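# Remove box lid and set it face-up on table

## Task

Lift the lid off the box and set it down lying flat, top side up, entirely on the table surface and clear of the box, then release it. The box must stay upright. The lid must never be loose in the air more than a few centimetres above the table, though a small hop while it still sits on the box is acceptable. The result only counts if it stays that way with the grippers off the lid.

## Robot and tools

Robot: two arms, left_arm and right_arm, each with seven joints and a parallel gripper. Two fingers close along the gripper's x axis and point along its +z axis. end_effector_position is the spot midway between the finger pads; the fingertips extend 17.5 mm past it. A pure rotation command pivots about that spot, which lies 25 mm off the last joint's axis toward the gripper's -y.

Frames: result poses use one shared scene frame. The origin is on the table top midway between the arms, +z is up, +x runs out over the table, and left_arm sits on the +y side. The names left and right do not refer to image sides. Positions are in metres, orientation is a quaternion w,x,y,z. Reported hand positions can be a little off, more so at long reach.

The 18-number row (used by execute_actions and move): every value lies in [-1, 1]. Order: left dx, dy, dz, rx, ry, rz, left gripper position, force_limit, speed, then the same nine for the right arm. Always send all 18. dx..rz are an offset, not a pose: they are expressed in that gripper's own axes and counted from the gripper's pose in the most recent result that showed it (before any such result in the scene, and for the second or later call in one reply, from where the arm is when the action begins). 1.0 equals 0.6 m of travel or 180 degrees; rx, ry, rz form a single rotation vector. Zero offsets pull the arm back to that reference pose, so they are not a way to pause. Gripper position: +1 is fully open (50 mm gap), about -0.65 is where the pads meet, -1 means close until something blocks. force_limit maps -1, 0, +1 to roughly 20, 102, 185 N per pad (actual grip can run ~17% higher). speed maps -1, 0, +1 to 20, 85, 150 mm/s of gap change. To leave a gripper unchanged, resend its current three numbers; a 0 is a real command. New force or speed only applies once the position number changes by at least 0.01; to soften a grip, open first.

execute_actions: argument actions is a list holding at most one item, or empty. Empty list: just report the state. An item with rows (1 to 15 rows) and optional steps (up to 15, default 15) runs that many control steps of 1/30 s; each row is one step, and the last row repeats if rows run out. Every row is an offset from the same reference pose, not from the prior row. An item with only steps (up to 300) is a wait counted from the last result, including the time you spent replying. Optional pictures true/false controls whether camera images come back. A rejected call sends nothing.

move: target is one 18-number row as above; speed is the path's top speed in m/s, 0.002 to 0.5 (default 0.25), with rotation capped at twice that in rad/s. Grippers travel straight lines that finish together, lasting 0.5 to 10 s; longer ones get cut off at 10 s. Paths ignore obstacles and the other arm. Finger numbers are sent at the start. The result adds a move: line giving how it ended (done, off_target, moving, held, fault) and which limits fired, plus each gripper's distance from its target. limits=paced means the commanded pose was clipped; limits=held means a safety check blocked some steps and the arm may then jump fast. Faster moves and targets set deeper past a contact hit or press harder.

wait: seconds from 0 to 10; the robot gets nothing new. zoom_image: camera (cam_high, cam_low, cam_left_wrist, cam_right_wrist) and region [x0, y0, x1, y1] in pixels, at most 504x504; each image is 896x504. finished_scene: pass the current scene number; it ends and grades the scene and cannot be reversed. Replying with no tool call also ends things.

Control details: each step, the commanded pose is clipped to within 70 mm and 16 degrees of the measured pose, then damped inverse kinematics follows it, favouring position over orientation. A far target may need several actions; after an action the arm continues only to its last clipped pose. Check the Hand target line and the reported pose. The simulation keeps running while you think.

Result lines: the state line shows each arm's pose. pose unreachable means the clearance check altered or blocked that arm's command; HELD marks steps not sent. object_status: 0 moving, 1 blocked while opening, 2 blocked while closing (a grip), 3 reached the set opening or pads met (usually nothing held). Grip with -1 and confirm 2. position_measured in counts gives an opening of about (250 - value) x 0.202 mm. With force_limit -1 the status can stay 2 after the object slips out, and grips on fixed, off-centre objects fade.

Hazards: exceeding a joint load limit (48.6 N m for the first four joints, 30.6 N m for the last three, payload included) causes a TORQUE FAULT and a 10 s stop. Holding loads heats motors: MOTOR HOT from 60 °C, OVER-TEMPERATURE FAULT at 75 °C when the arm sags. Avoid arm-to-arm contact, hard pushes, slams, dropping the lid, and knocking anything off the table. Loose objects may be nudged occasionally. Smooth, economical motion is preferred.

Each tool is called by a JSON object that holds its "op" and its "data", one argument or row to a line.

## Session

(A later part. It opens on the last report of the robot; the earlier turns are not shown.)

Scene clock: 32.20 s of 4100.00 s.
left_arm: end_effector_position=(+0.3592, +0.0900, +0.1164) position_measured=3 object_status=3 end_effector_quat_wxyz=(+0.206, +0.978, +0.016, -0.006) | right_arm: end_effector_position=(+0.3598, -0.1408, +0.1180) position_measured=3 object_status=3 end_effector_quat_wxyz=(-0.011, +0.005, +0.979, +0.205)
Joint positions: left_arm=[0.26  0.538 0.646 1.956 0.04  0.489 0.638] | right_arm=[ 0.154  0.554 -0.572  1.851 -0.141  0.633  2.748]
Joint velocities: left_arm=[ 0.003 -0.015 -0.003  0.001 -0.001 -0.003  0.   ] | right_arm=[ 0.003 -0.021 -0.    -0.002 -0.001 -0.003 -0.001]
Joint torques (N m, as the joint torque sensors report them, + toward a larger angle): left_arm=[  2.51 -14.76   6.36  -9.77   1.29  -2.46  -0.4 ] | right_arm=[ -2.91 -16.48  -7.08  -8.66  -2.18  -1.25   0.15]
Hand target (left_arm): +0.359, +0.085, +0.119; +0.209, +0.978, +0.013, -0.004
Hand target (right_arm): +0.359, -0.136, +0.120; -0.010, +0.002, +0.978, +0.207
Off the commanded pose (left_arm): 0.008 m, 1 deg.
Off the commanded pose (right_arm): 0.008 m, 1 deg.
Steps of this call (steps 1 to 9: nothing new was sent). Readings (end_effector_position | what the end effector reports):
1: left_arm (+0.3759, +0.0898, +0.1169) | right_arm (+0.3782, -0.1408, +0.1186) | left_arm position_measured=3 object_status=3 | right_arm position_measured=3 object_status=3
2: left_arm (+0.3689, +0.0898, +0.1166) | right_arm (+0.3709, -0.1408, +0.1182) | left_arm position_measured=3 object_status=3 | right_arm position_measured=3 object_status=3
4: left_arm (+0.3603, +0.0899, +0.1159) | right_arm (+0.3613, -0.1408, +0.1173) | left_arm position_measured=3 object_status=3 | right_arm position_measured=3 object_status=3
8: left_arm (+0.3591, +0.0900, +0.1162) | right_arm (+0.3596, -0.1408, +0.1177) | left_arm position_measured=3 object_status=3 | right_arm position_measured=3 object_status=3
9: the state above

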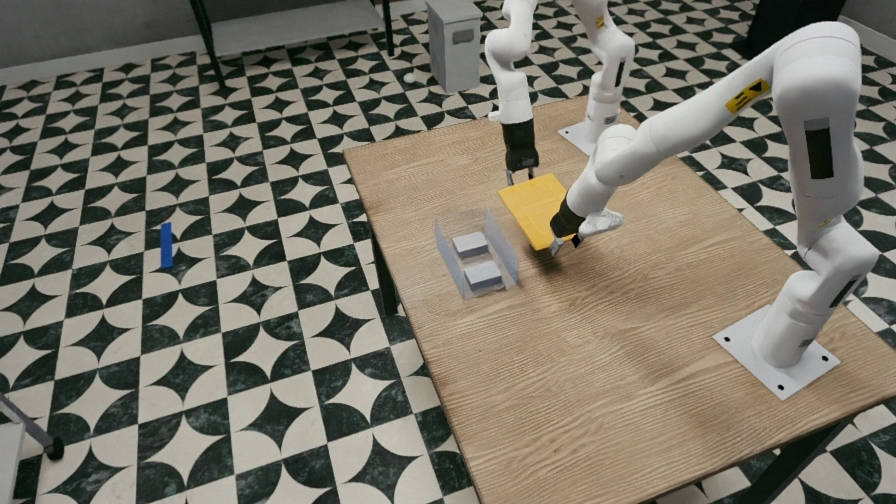

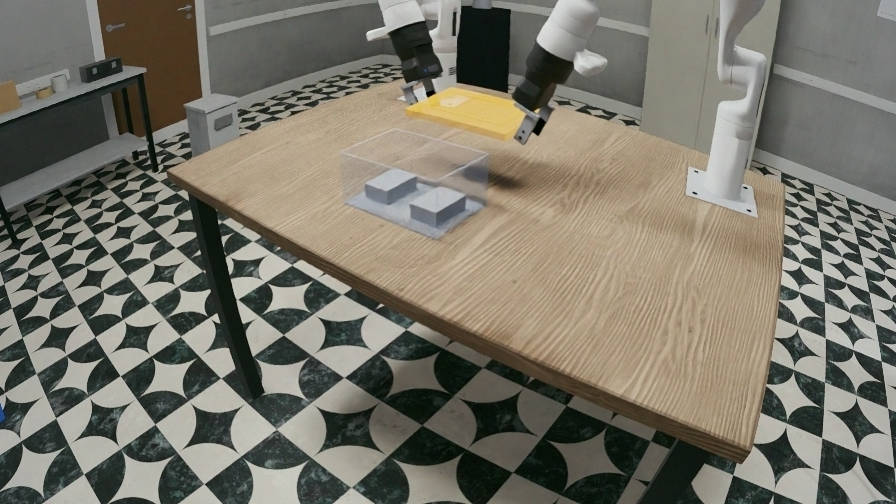

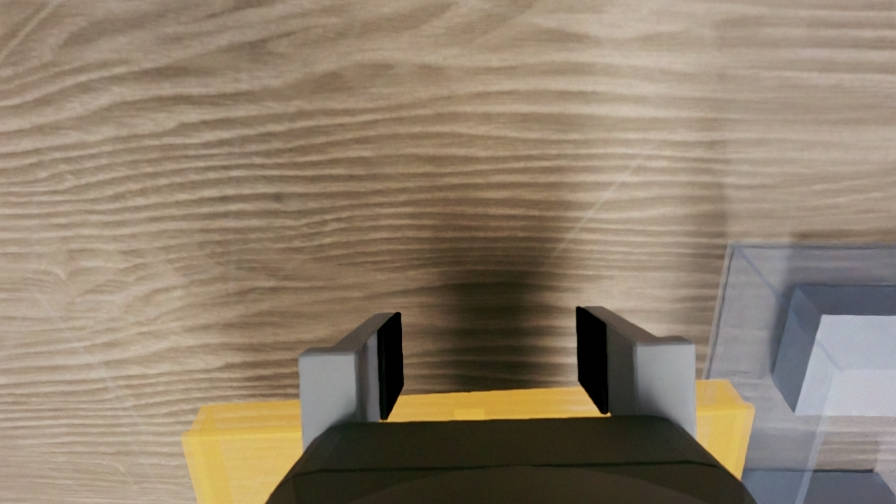

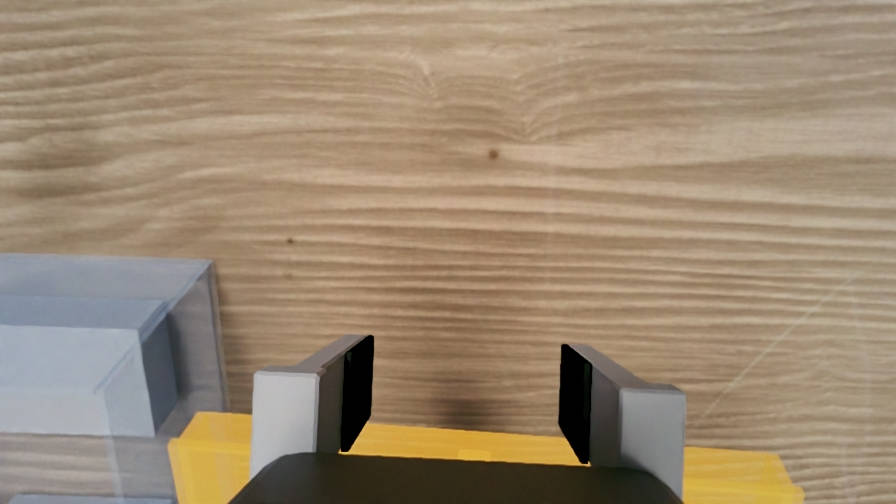

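{"op": "execute_actions", "data": {
  "actions": [
    {"rows":[[0,0.007,0.004,-0.002,0,0.002,1,0,0,0,0.007,0.004,-0.002,0,-0.002,1,0,0],[0,0.005,0.010,-0.002,0,0.002,1,0,0,0,0.005,0.010,-0.002,0,-0.002,1,0,0],[0,0.0015,0.0185,-0.002,0,0.002,1,0,0,0,0.0015,0.0185,-0.002,0,-0.002,1,0,0],[0,-0.0033,0.0295,-0.002,0,0.002,1,0,0,0,-0.0033,0.0295,-0.002,0,-0.002,1,0,0],[0,-0.0085,0.0413,-0.002,0,0.002,1,0,0,0,-0.0085,0.0413,-0.002,0,-0.002,1,0,0],[0,-0.0138,0.0532,-0.002,0,0.002,1,0,0,0,-0.0138,0.0532,-0.002,0,-0.002,1,0,0],[0,-0.019,0.0651,-0.002,0,0.002,1,0,0,0,-0.019,0.0651,-0.002,0,-0.002,1,0,0],[0,-0.0242,0.077,-0.002,0,0.002,1,0,0,0,-0.0242,0.077,-0.002,0,-0.002,1,0,0],[0,-0.0295,0.0889,-0.002,0,0.002,1,0,0,0,-0.0295,0.0889,-0.002,0,-0.002,1,0,0],[0,-0.0347,0.1008,-0.002,0,0.002,1,0,0,0,-0.0347,0.1008,-0.002,0,-0.002,1,0,0],[0,-0.0396,0.1118,-0.002,0,0.002,1,0,0,0,-0.0396,0.1118,-0.002,0,-0.002,1,0,0],[0,-0.0436,0.121,-0.002,0,0.002,1,0,0,0,-0.0436,0.121,-0.002,0,-0.002,1,0,0],[0,-0.0468,0.1283,-0.002,0,0.002,1,0,0,0,-0.0472,0.129,-0.002,0,-0.002,1,0,0],[0,-0.0492,0.1338,-0.002,0,0.002,1,0,0,0,-0.050,0.1355,-0.002,0,-0.002,1,0,0],[0,-0.051,0.138,-0.002,0,0.002,1,0,0,0,-0.052,0.1405,-0.002,0,-0.002,1,0,0]],"steps":15}
  ],
  "pictures": false
}}

{"op": "wait", "data": {
  "seconds": 0.3
}}

Scene clock: 35.40 s of 4100.00 s.
left_arm: end_effector_position=(+0.3579, +0.0897, +0.0365) position_measured=3 object_status=3 end_effector_quat_wxyz=(+0.205, +0.979, +0.016, -0.007) | right_arm: end_effector_position=(+0.3581, -0.1409, +0.0372) position_measured=3 object_status=3 end_effector_quat_wxyz=(-0.012, +0.005, +0.979, +0.205)
Joint positions: left_arm=[ 0.329  0.706  0.562  2.024 -0.019  0.264  0.628] | right_arm=[ 0.122  0.713 -0.536  1.926 -0.1    0.414  2.777]
Joint velocities: left_arm=[ 0.136  0.334 -0.186  0.087 -0.102 -0.444 -0.029] | right_arm=[-0.073  0.336  0.09   0.099  0.087 -0.437  0.059]
Joint torques (N m, as the joint torque sensors report them, + toward a larger angle): left_arm=[  2.4  -18.09   7.15  -7.81   0.47  -2.56  -0.49] | right_arm=[ -2.79 -18.8   -8.27  -7.64  -1.41  -0.94  -0.24]
Hand target (left_arm): +0.357, +0.085, +0.029; +0.209, +0.978, +0.013, -0.006
Hand target (right_arm): +0.357, -0.136, +0.029; -0.011, +0.002, +0.978, +0.208
Off the commanded pose (left_arm): 0.010 m, 1 deg.
Off the commanded pose (right_arm): 0.010 m, 1 deg.
Steps of this call (steps 1 to 81: nothing new was sent; steps 82 to 96: all 15 steps of this action). Readings (end_effector_position | what the end effector reports):
82: left_arm (+0.3594, +0.0898, +0.1164) | right_arm (+0.3602, -0.1409, +0.1184) | left_arm position_measured=3 object_status=3 | right_arm position_measured=3 object_status=3
83: left_arm (+0.3592, +0.0896, +0.1143) | right_arm (+0.3604, -0.1409, +0.1163) | left_arm position_measured=3 object_status=3 | right_arm position_measured=3 object_status=3
85: left_arm (+0.3592, +0.0896, +0.1069) | right_arm (+0.3601, -0.1410, +0.1089) | left_arm position_measured=3 object_status=3 | right_arm position_measured=3 object_status=3
89: left_arm (+0.3581, +0.0896, +0.0831) | right_arm (+0.3588, -0.1411, +0.0845) | left_arm position_measured=3 object_status=3 | right_arm position_measured=3 object_status=3
96: the state above

Scene clock: 35.70 s of 4100.00 s.
left_arm: end_effector_position=(+0.3579, +0.0896, +0.0275) position_measured=3 object_status=3 end_effector_quat_wxyz=(+0.205, +0.979, +0.016, -0.007) | right_arm: end_effector_position=(+0.3584, -0.1410, +0.0278) position_measured=3 object_status=3 end_effector_quat_wxyz=(-0.011, +0.006, +0.979, +0.205)
Joint positions: left_arm=[ 0.337  0.726  0.551  2.028 -0.025  0.238  0.626] | right_arm=[ 0.118  0.733 -0.531  1.931 -0.094  0.389  2.78 ]
Joint velocities: left_arm=[ 0.003  0.009 -0.001  0.001  0.     0.001  0.003] | right_arm=[-0.001  0.009 -0.     0.001  0.     0.    -0.   ]
Joint torques (N m, as the joint torque sensors report them, + toward a larger angle): left_arm=[  2.8  -16.94   7.8   -7.68   0.55  -2.45  -0.47] | right_arm=[ -3.01 -18.33  -7.64  -6.67  -1.43  -1.13   0.23]
Hand target (left_arm): +0.357, +0.085, +0.029; +0.209, +0.978, +0.013, -0.006
Hand target (right_arm): +0.357, -0.136, +0.029; -0.011, +0.002, +0.978, +0.208
Off the commanded pose (left_arm): 0.005 m, 1 deg.
Off the commanded pose (right_arm): 0.005 m, 1 deg.
Steps of this call (steps 1 to 9: nothing new was sent). Readings (end_effector_position | what the end effector reports):
1: left_arm (+0.3583, +0.0898, +0.0321) | right_arm (+0.3584, -0.1409, +0.0326) | left_arm position_measured=3 object_status=3 | right_arm position_measured=3 object_status=3
2: left_arm (+0.3588, +0.0899, +0.0297) | right_arm (+0.3587, -0.1410, +0.0299) | left_arm position_measured=3 object_status=3 | right_arm position_measured=3 object_status=3
4: left_arm (+0.3592, +0.0897, +0.0288) | right_arm (+0.3593, -0.1409, +0.0291) | left_arm position_measured=3 object_status=3 | right_arm position_measured=3 object_status=3
8: left_arm (+0.3581, +0.0896, +0.0277) | right_arm (+0.3585, -0.1410, +0.0279) | left_arm position_measured=3 object_status=3 | right_arm position_measured=3 object_status=3
9: the state above

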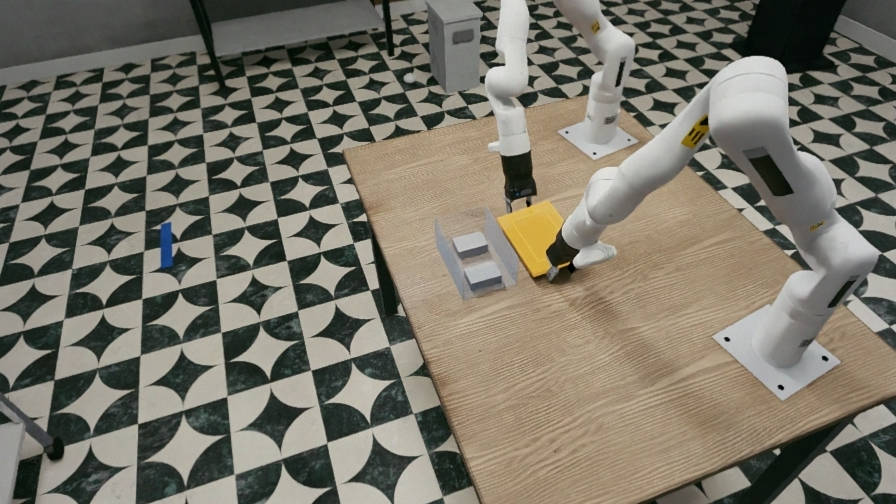

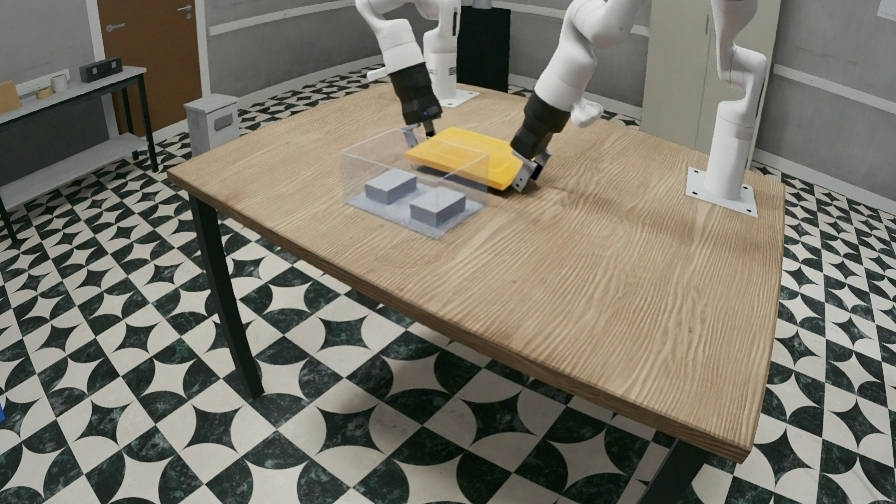

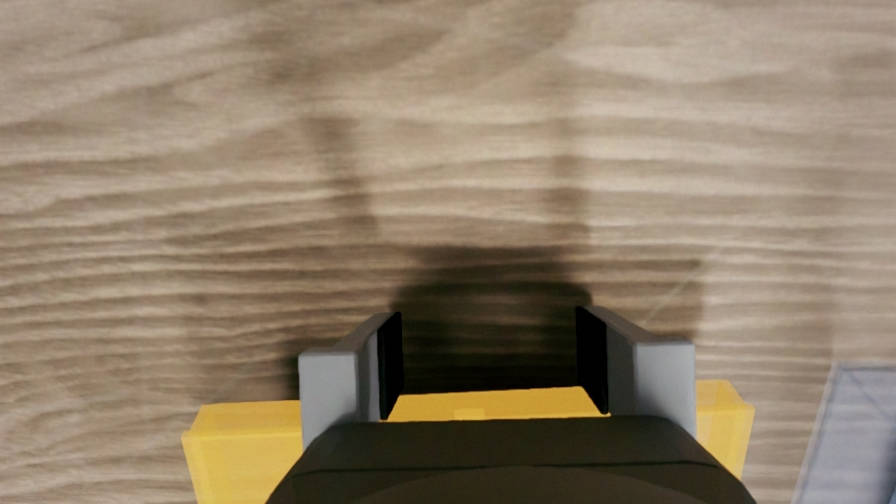

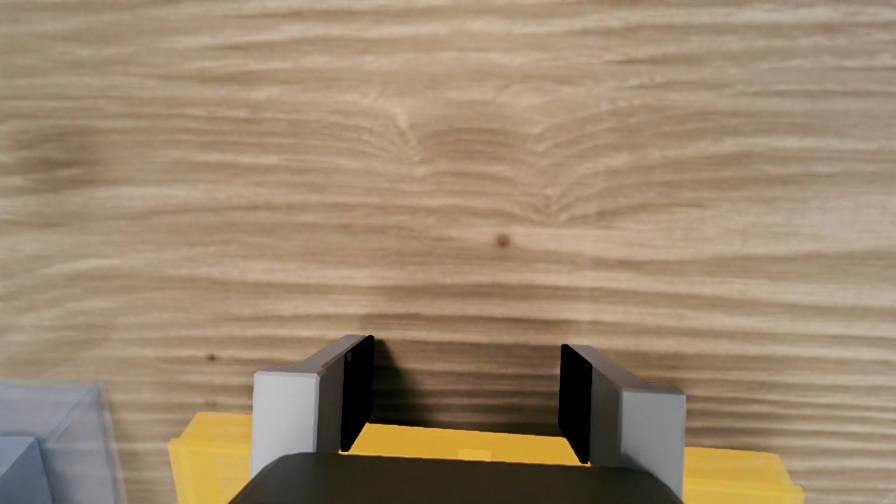

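{"op": "execute_actions", "data": {
  "actions": [
    {"rows":[[0,0.006,0.005,0,0,0,1,0,0,0,0.006,0.005,0,0,0,1,0,0],[0,0.005,0.007,0,0,0,1,0,0,0,0.005,0.007,0,0,0,1,0,0],[0,0.004,0.009,0,0,0,1,0,0,0,0.004,0.009,0,0,0,1,0,0],[0,0.003,0.011,0,0,0,1,0,0,0,0.003,0.011,0,0,0,1,0,0],[0,0.002,0.012,0,0,0,1,0,0,0,0.002,0.012,0,0,0,1,0,0]],"steps":12}
  ],
  "pictures": false
}}

{"op": "move", "data": {
  "target": [0,-0.026,-0.0105,0,0,0,1,0,0,0,-0.026,-0.0105,0,0,0,1,0,0],
  "speed": 0.02
}}

{"op": "move", "data": {
  "target": [0,-0.02,-0.07,0,0,0,1,0,0,0,-0.02,-0.07,0,0,0,1,0,0]
}}

Scene clock: 37.43 s of 4100.00 s.
left_arm: end_effector_position=(+0.3577, +0.0895, +0.0221) position_measured=3 object_status=3 end_effector_quat_wxyz=(+0.203, +0.979, +0.018, -0.007) | right_arm: end_effector_position=(+0.3585, -0.1411, +0.0215) position_measured=3 object_status=3 end_effector_quat_wxyz=(-0.011, +0.008, +0.979, +0.203)
Joint positions: left_arm=[ 0.35   0.737  0.538  2.027 -0.027  0.229  0.632] | right_arm=[ 0.109  0.745 -0.521  1.932 -0.09   0.376  2.774]
Joint velocities: left_arm=[ 0.     0.001 -0.     0.    -0.002  0.001  0.005] | right_arm=[ 0.001  0.001 -0.002  0.     0.003 -0.    -0.003]
Joint torques (N m, as the joint torque sensors report them, + toward a larger angle): left_arm=[  2.34 -12.22   5.72  -8.07  -0.11  -3.43  -0.66] | right_arm=[ -3.61 -16.47  -5.92  -7.16  -1.57  -1.55   0.18]
Hand target (left_arm): +0.358, +0.086, +0.021; +0.206, +0.978, +0.016, -0.007
Hand target (right_arm): +0.358, -0.137, +0.022; -0.011, +0.006, +0.979, +0.205
Off the commanded pose (left_arm): 0.004 m, 0 deg.
Off the commanded pose (right_arm): 0.004 m, 0 deg.
Steps of this call (steps 1 to 40: nothing new was sent; steps 41 to 52: all 12 steps of this action). Readings (end_effector_position | what the end effector reports):
41: left_arm (+0.3574, +0.0894, +0.0268) | right_arm (+0.3580, -0.1408, +0.0271) | left_arm position_measured=3 object_status=3 | right_arm position_measured=3 object_status=3
42: left_arm (+0.3571, +0.0895, +0.0253) | right_arm (+0.3581, -0.1410, +0.0256) | left_arm position_measured=3 object_status=3 | right_arm position_measured=3 object_status=3
44: left_arm (+0.3578, +0.0896, +0.0221) | right_arm (+0.3584, -0.1411, +0.0226) | left_arm position_measured=3 object_status=3 | right_arm position_measured=3 object_status=3
48: left_arm (+0.3578, +0.0895, +0.0221) | right_arm (+0.3585, -0.1411, +0.0215) | left_arm position_measured=3 object_status=3 | right_arm position_measured=3 object_status=3
52: the state above

Scene clock: 38.73 s of 4100.00 s.
left_arm: end_effector_position=(+0.3574, +0.1055, +0.0222) position_measured=3 object_status=3 end_effector_quat_wxyz=(+0.204, +0.979, +0.017, -0.006) | right_arm: end_effector_position=(+0.3586, -0.1574, +0.0215) position_measured=3 object_status=3 end_effector_quat_wxyz=(-0.011, +0.007, +0.979, +0.203)
Joint positions: left_arm=[ 0.3    0.73   0.557  2.06  -0.036  0.217  0.607] | right_arm=[ 0.156  0.742 -0.536  1.951 -0.085  0.376  2.803]
Joint velocities: left_arm=[-0.003 -0.002  0.001  0.001  0.001 -0.001  0.001] | right_arm=[ 0.003  0.    -0.001  0.001 -0.002  0.     0.003]
Joint torques (N m, as the joint torque sensors report them, + toward a larger angle): left_arm=[ -0.5  -15.29   3.78  -3.98  -0.13  -0.68  -0.35] | right_arm=[  0.39 -17.34  -3.38  -4.8   -0.58  -0.36  -0.04]
Hand target (left_arm): +0.357, +0.106, +0.022; +0.203, +0.979, +0.018, -0.007
Hand target (right_arm): +0.358, -0.158, +0.021; -0.011, +0.008, +0.979, +0.203
Off the commanded pose (left_arm): 0.001 m, 0 deg.
Off the commanded pose (right_arm): 0.001 m, 0 deg.
move: done

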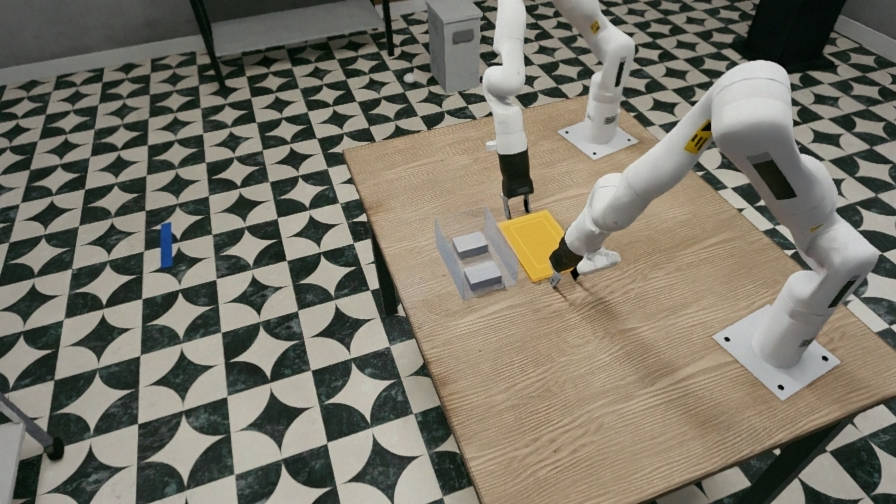

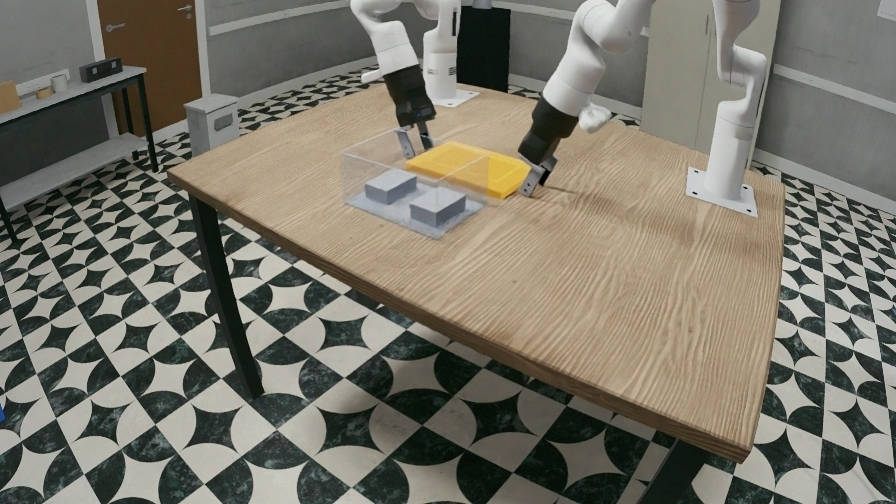

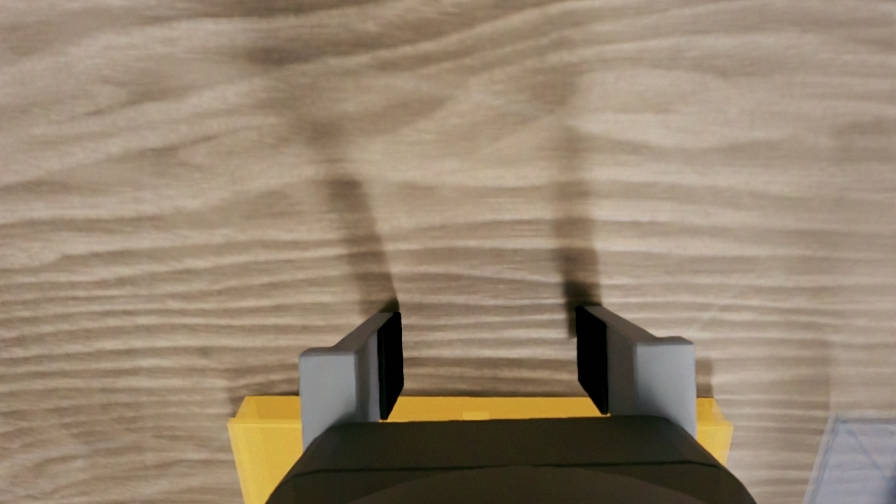

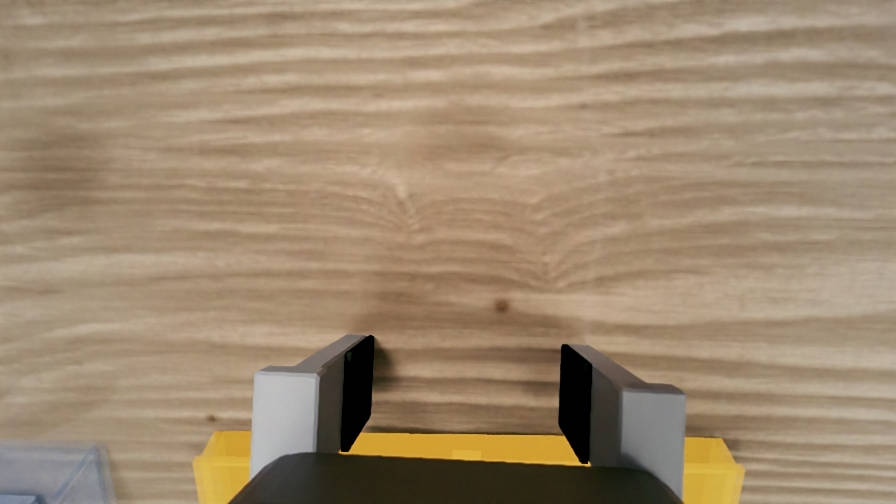

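Scene clock: 39.60 s of 4100.00 s.
left_arm: end_effector_position=(+0.3569, +0.1333, +0.0556) position_measured=3 object_status=3 end_effector_quat_wxyz=(+0.203, +0.979, +0.017, -0.007) | right_arm: end_effector_position=(+0.3591, -0.1850, +0.0553) position_measured=3 object_status=3 end_effector_quat_wxyz=(-0.011, +0.007, +0.979, +0.203)
Joint positions: left_arm=[ 0.177  0.643  0.634  2.092 -0.021  0.301  0.568] | right_arm=[ 0.254  0.663 -0.577  1.956 -0.1    0.473  2.846]
Joint velocities: left_arm=[-0.002 -0.002  0.     0.     0.002 -0.    -0.002] | right_arm=[ 0.002 -0.002 -0.001  0.    -0.001  0.     0.001]
Joint torques (N m, as the joint torque sensors report them, + toward a larger angle): left_arm=[ -0.18 -14.36   4.04  -5.05   0.24  -0.92  -0.49] | right_arm=[  0.07 -16.74  -2.96  -5.85  -0.94  -0.12  -0.15]
Hand target (left_arm): +0.357, +0.133, +0.056; +0.203, +0.979, +0.017, -0.006
Hand target (right_arm): +0.359, -0.185, +0.055; -0.011, +0.007, +0.979, +0.203
Off the commanded pose (left_arm): 0.000 m, 0 deg.
Off the commanded pose (right_arm): 0.000 m, 0 deg.
move: done

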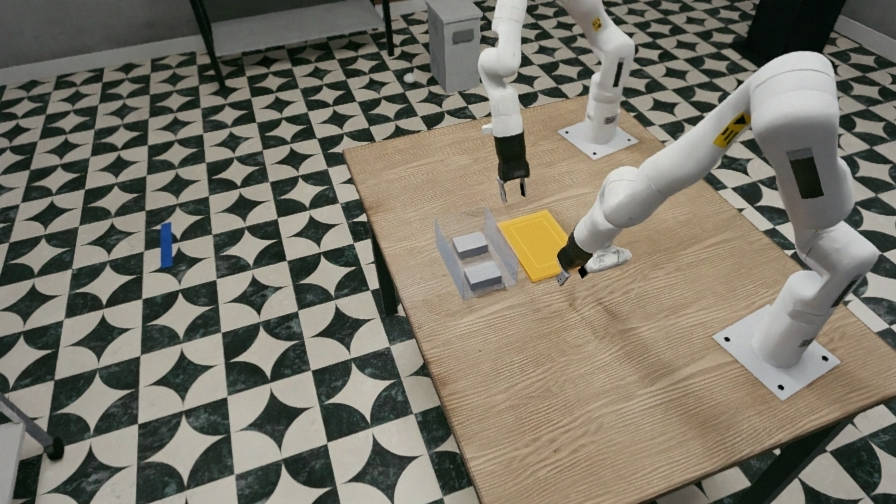

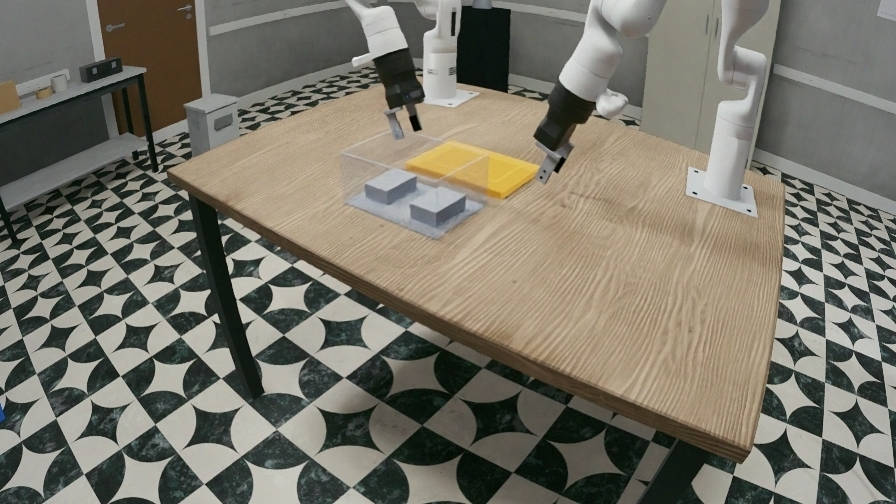

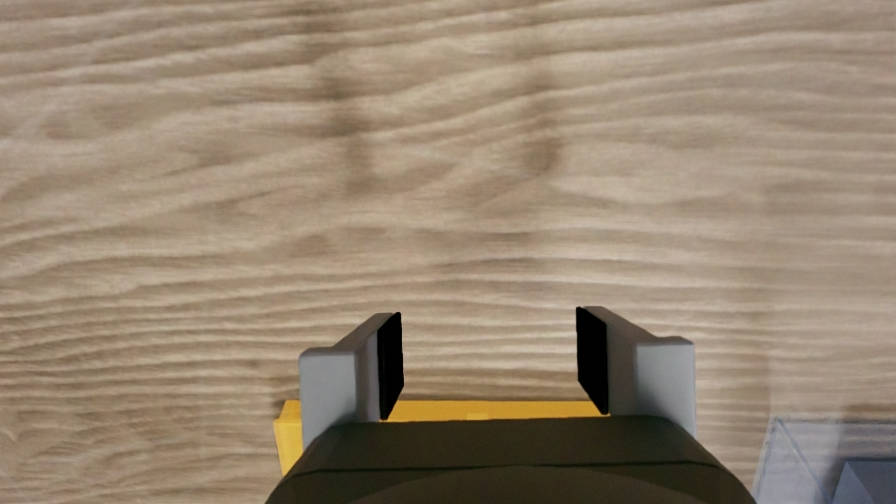

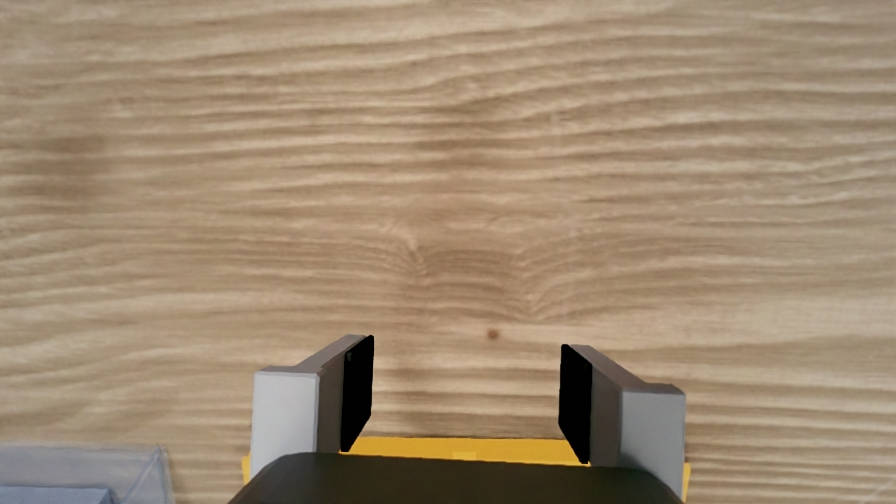

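{"op": "finished_scene", "data": {
  "scene": 1
}}

The scene is finished: the task was done.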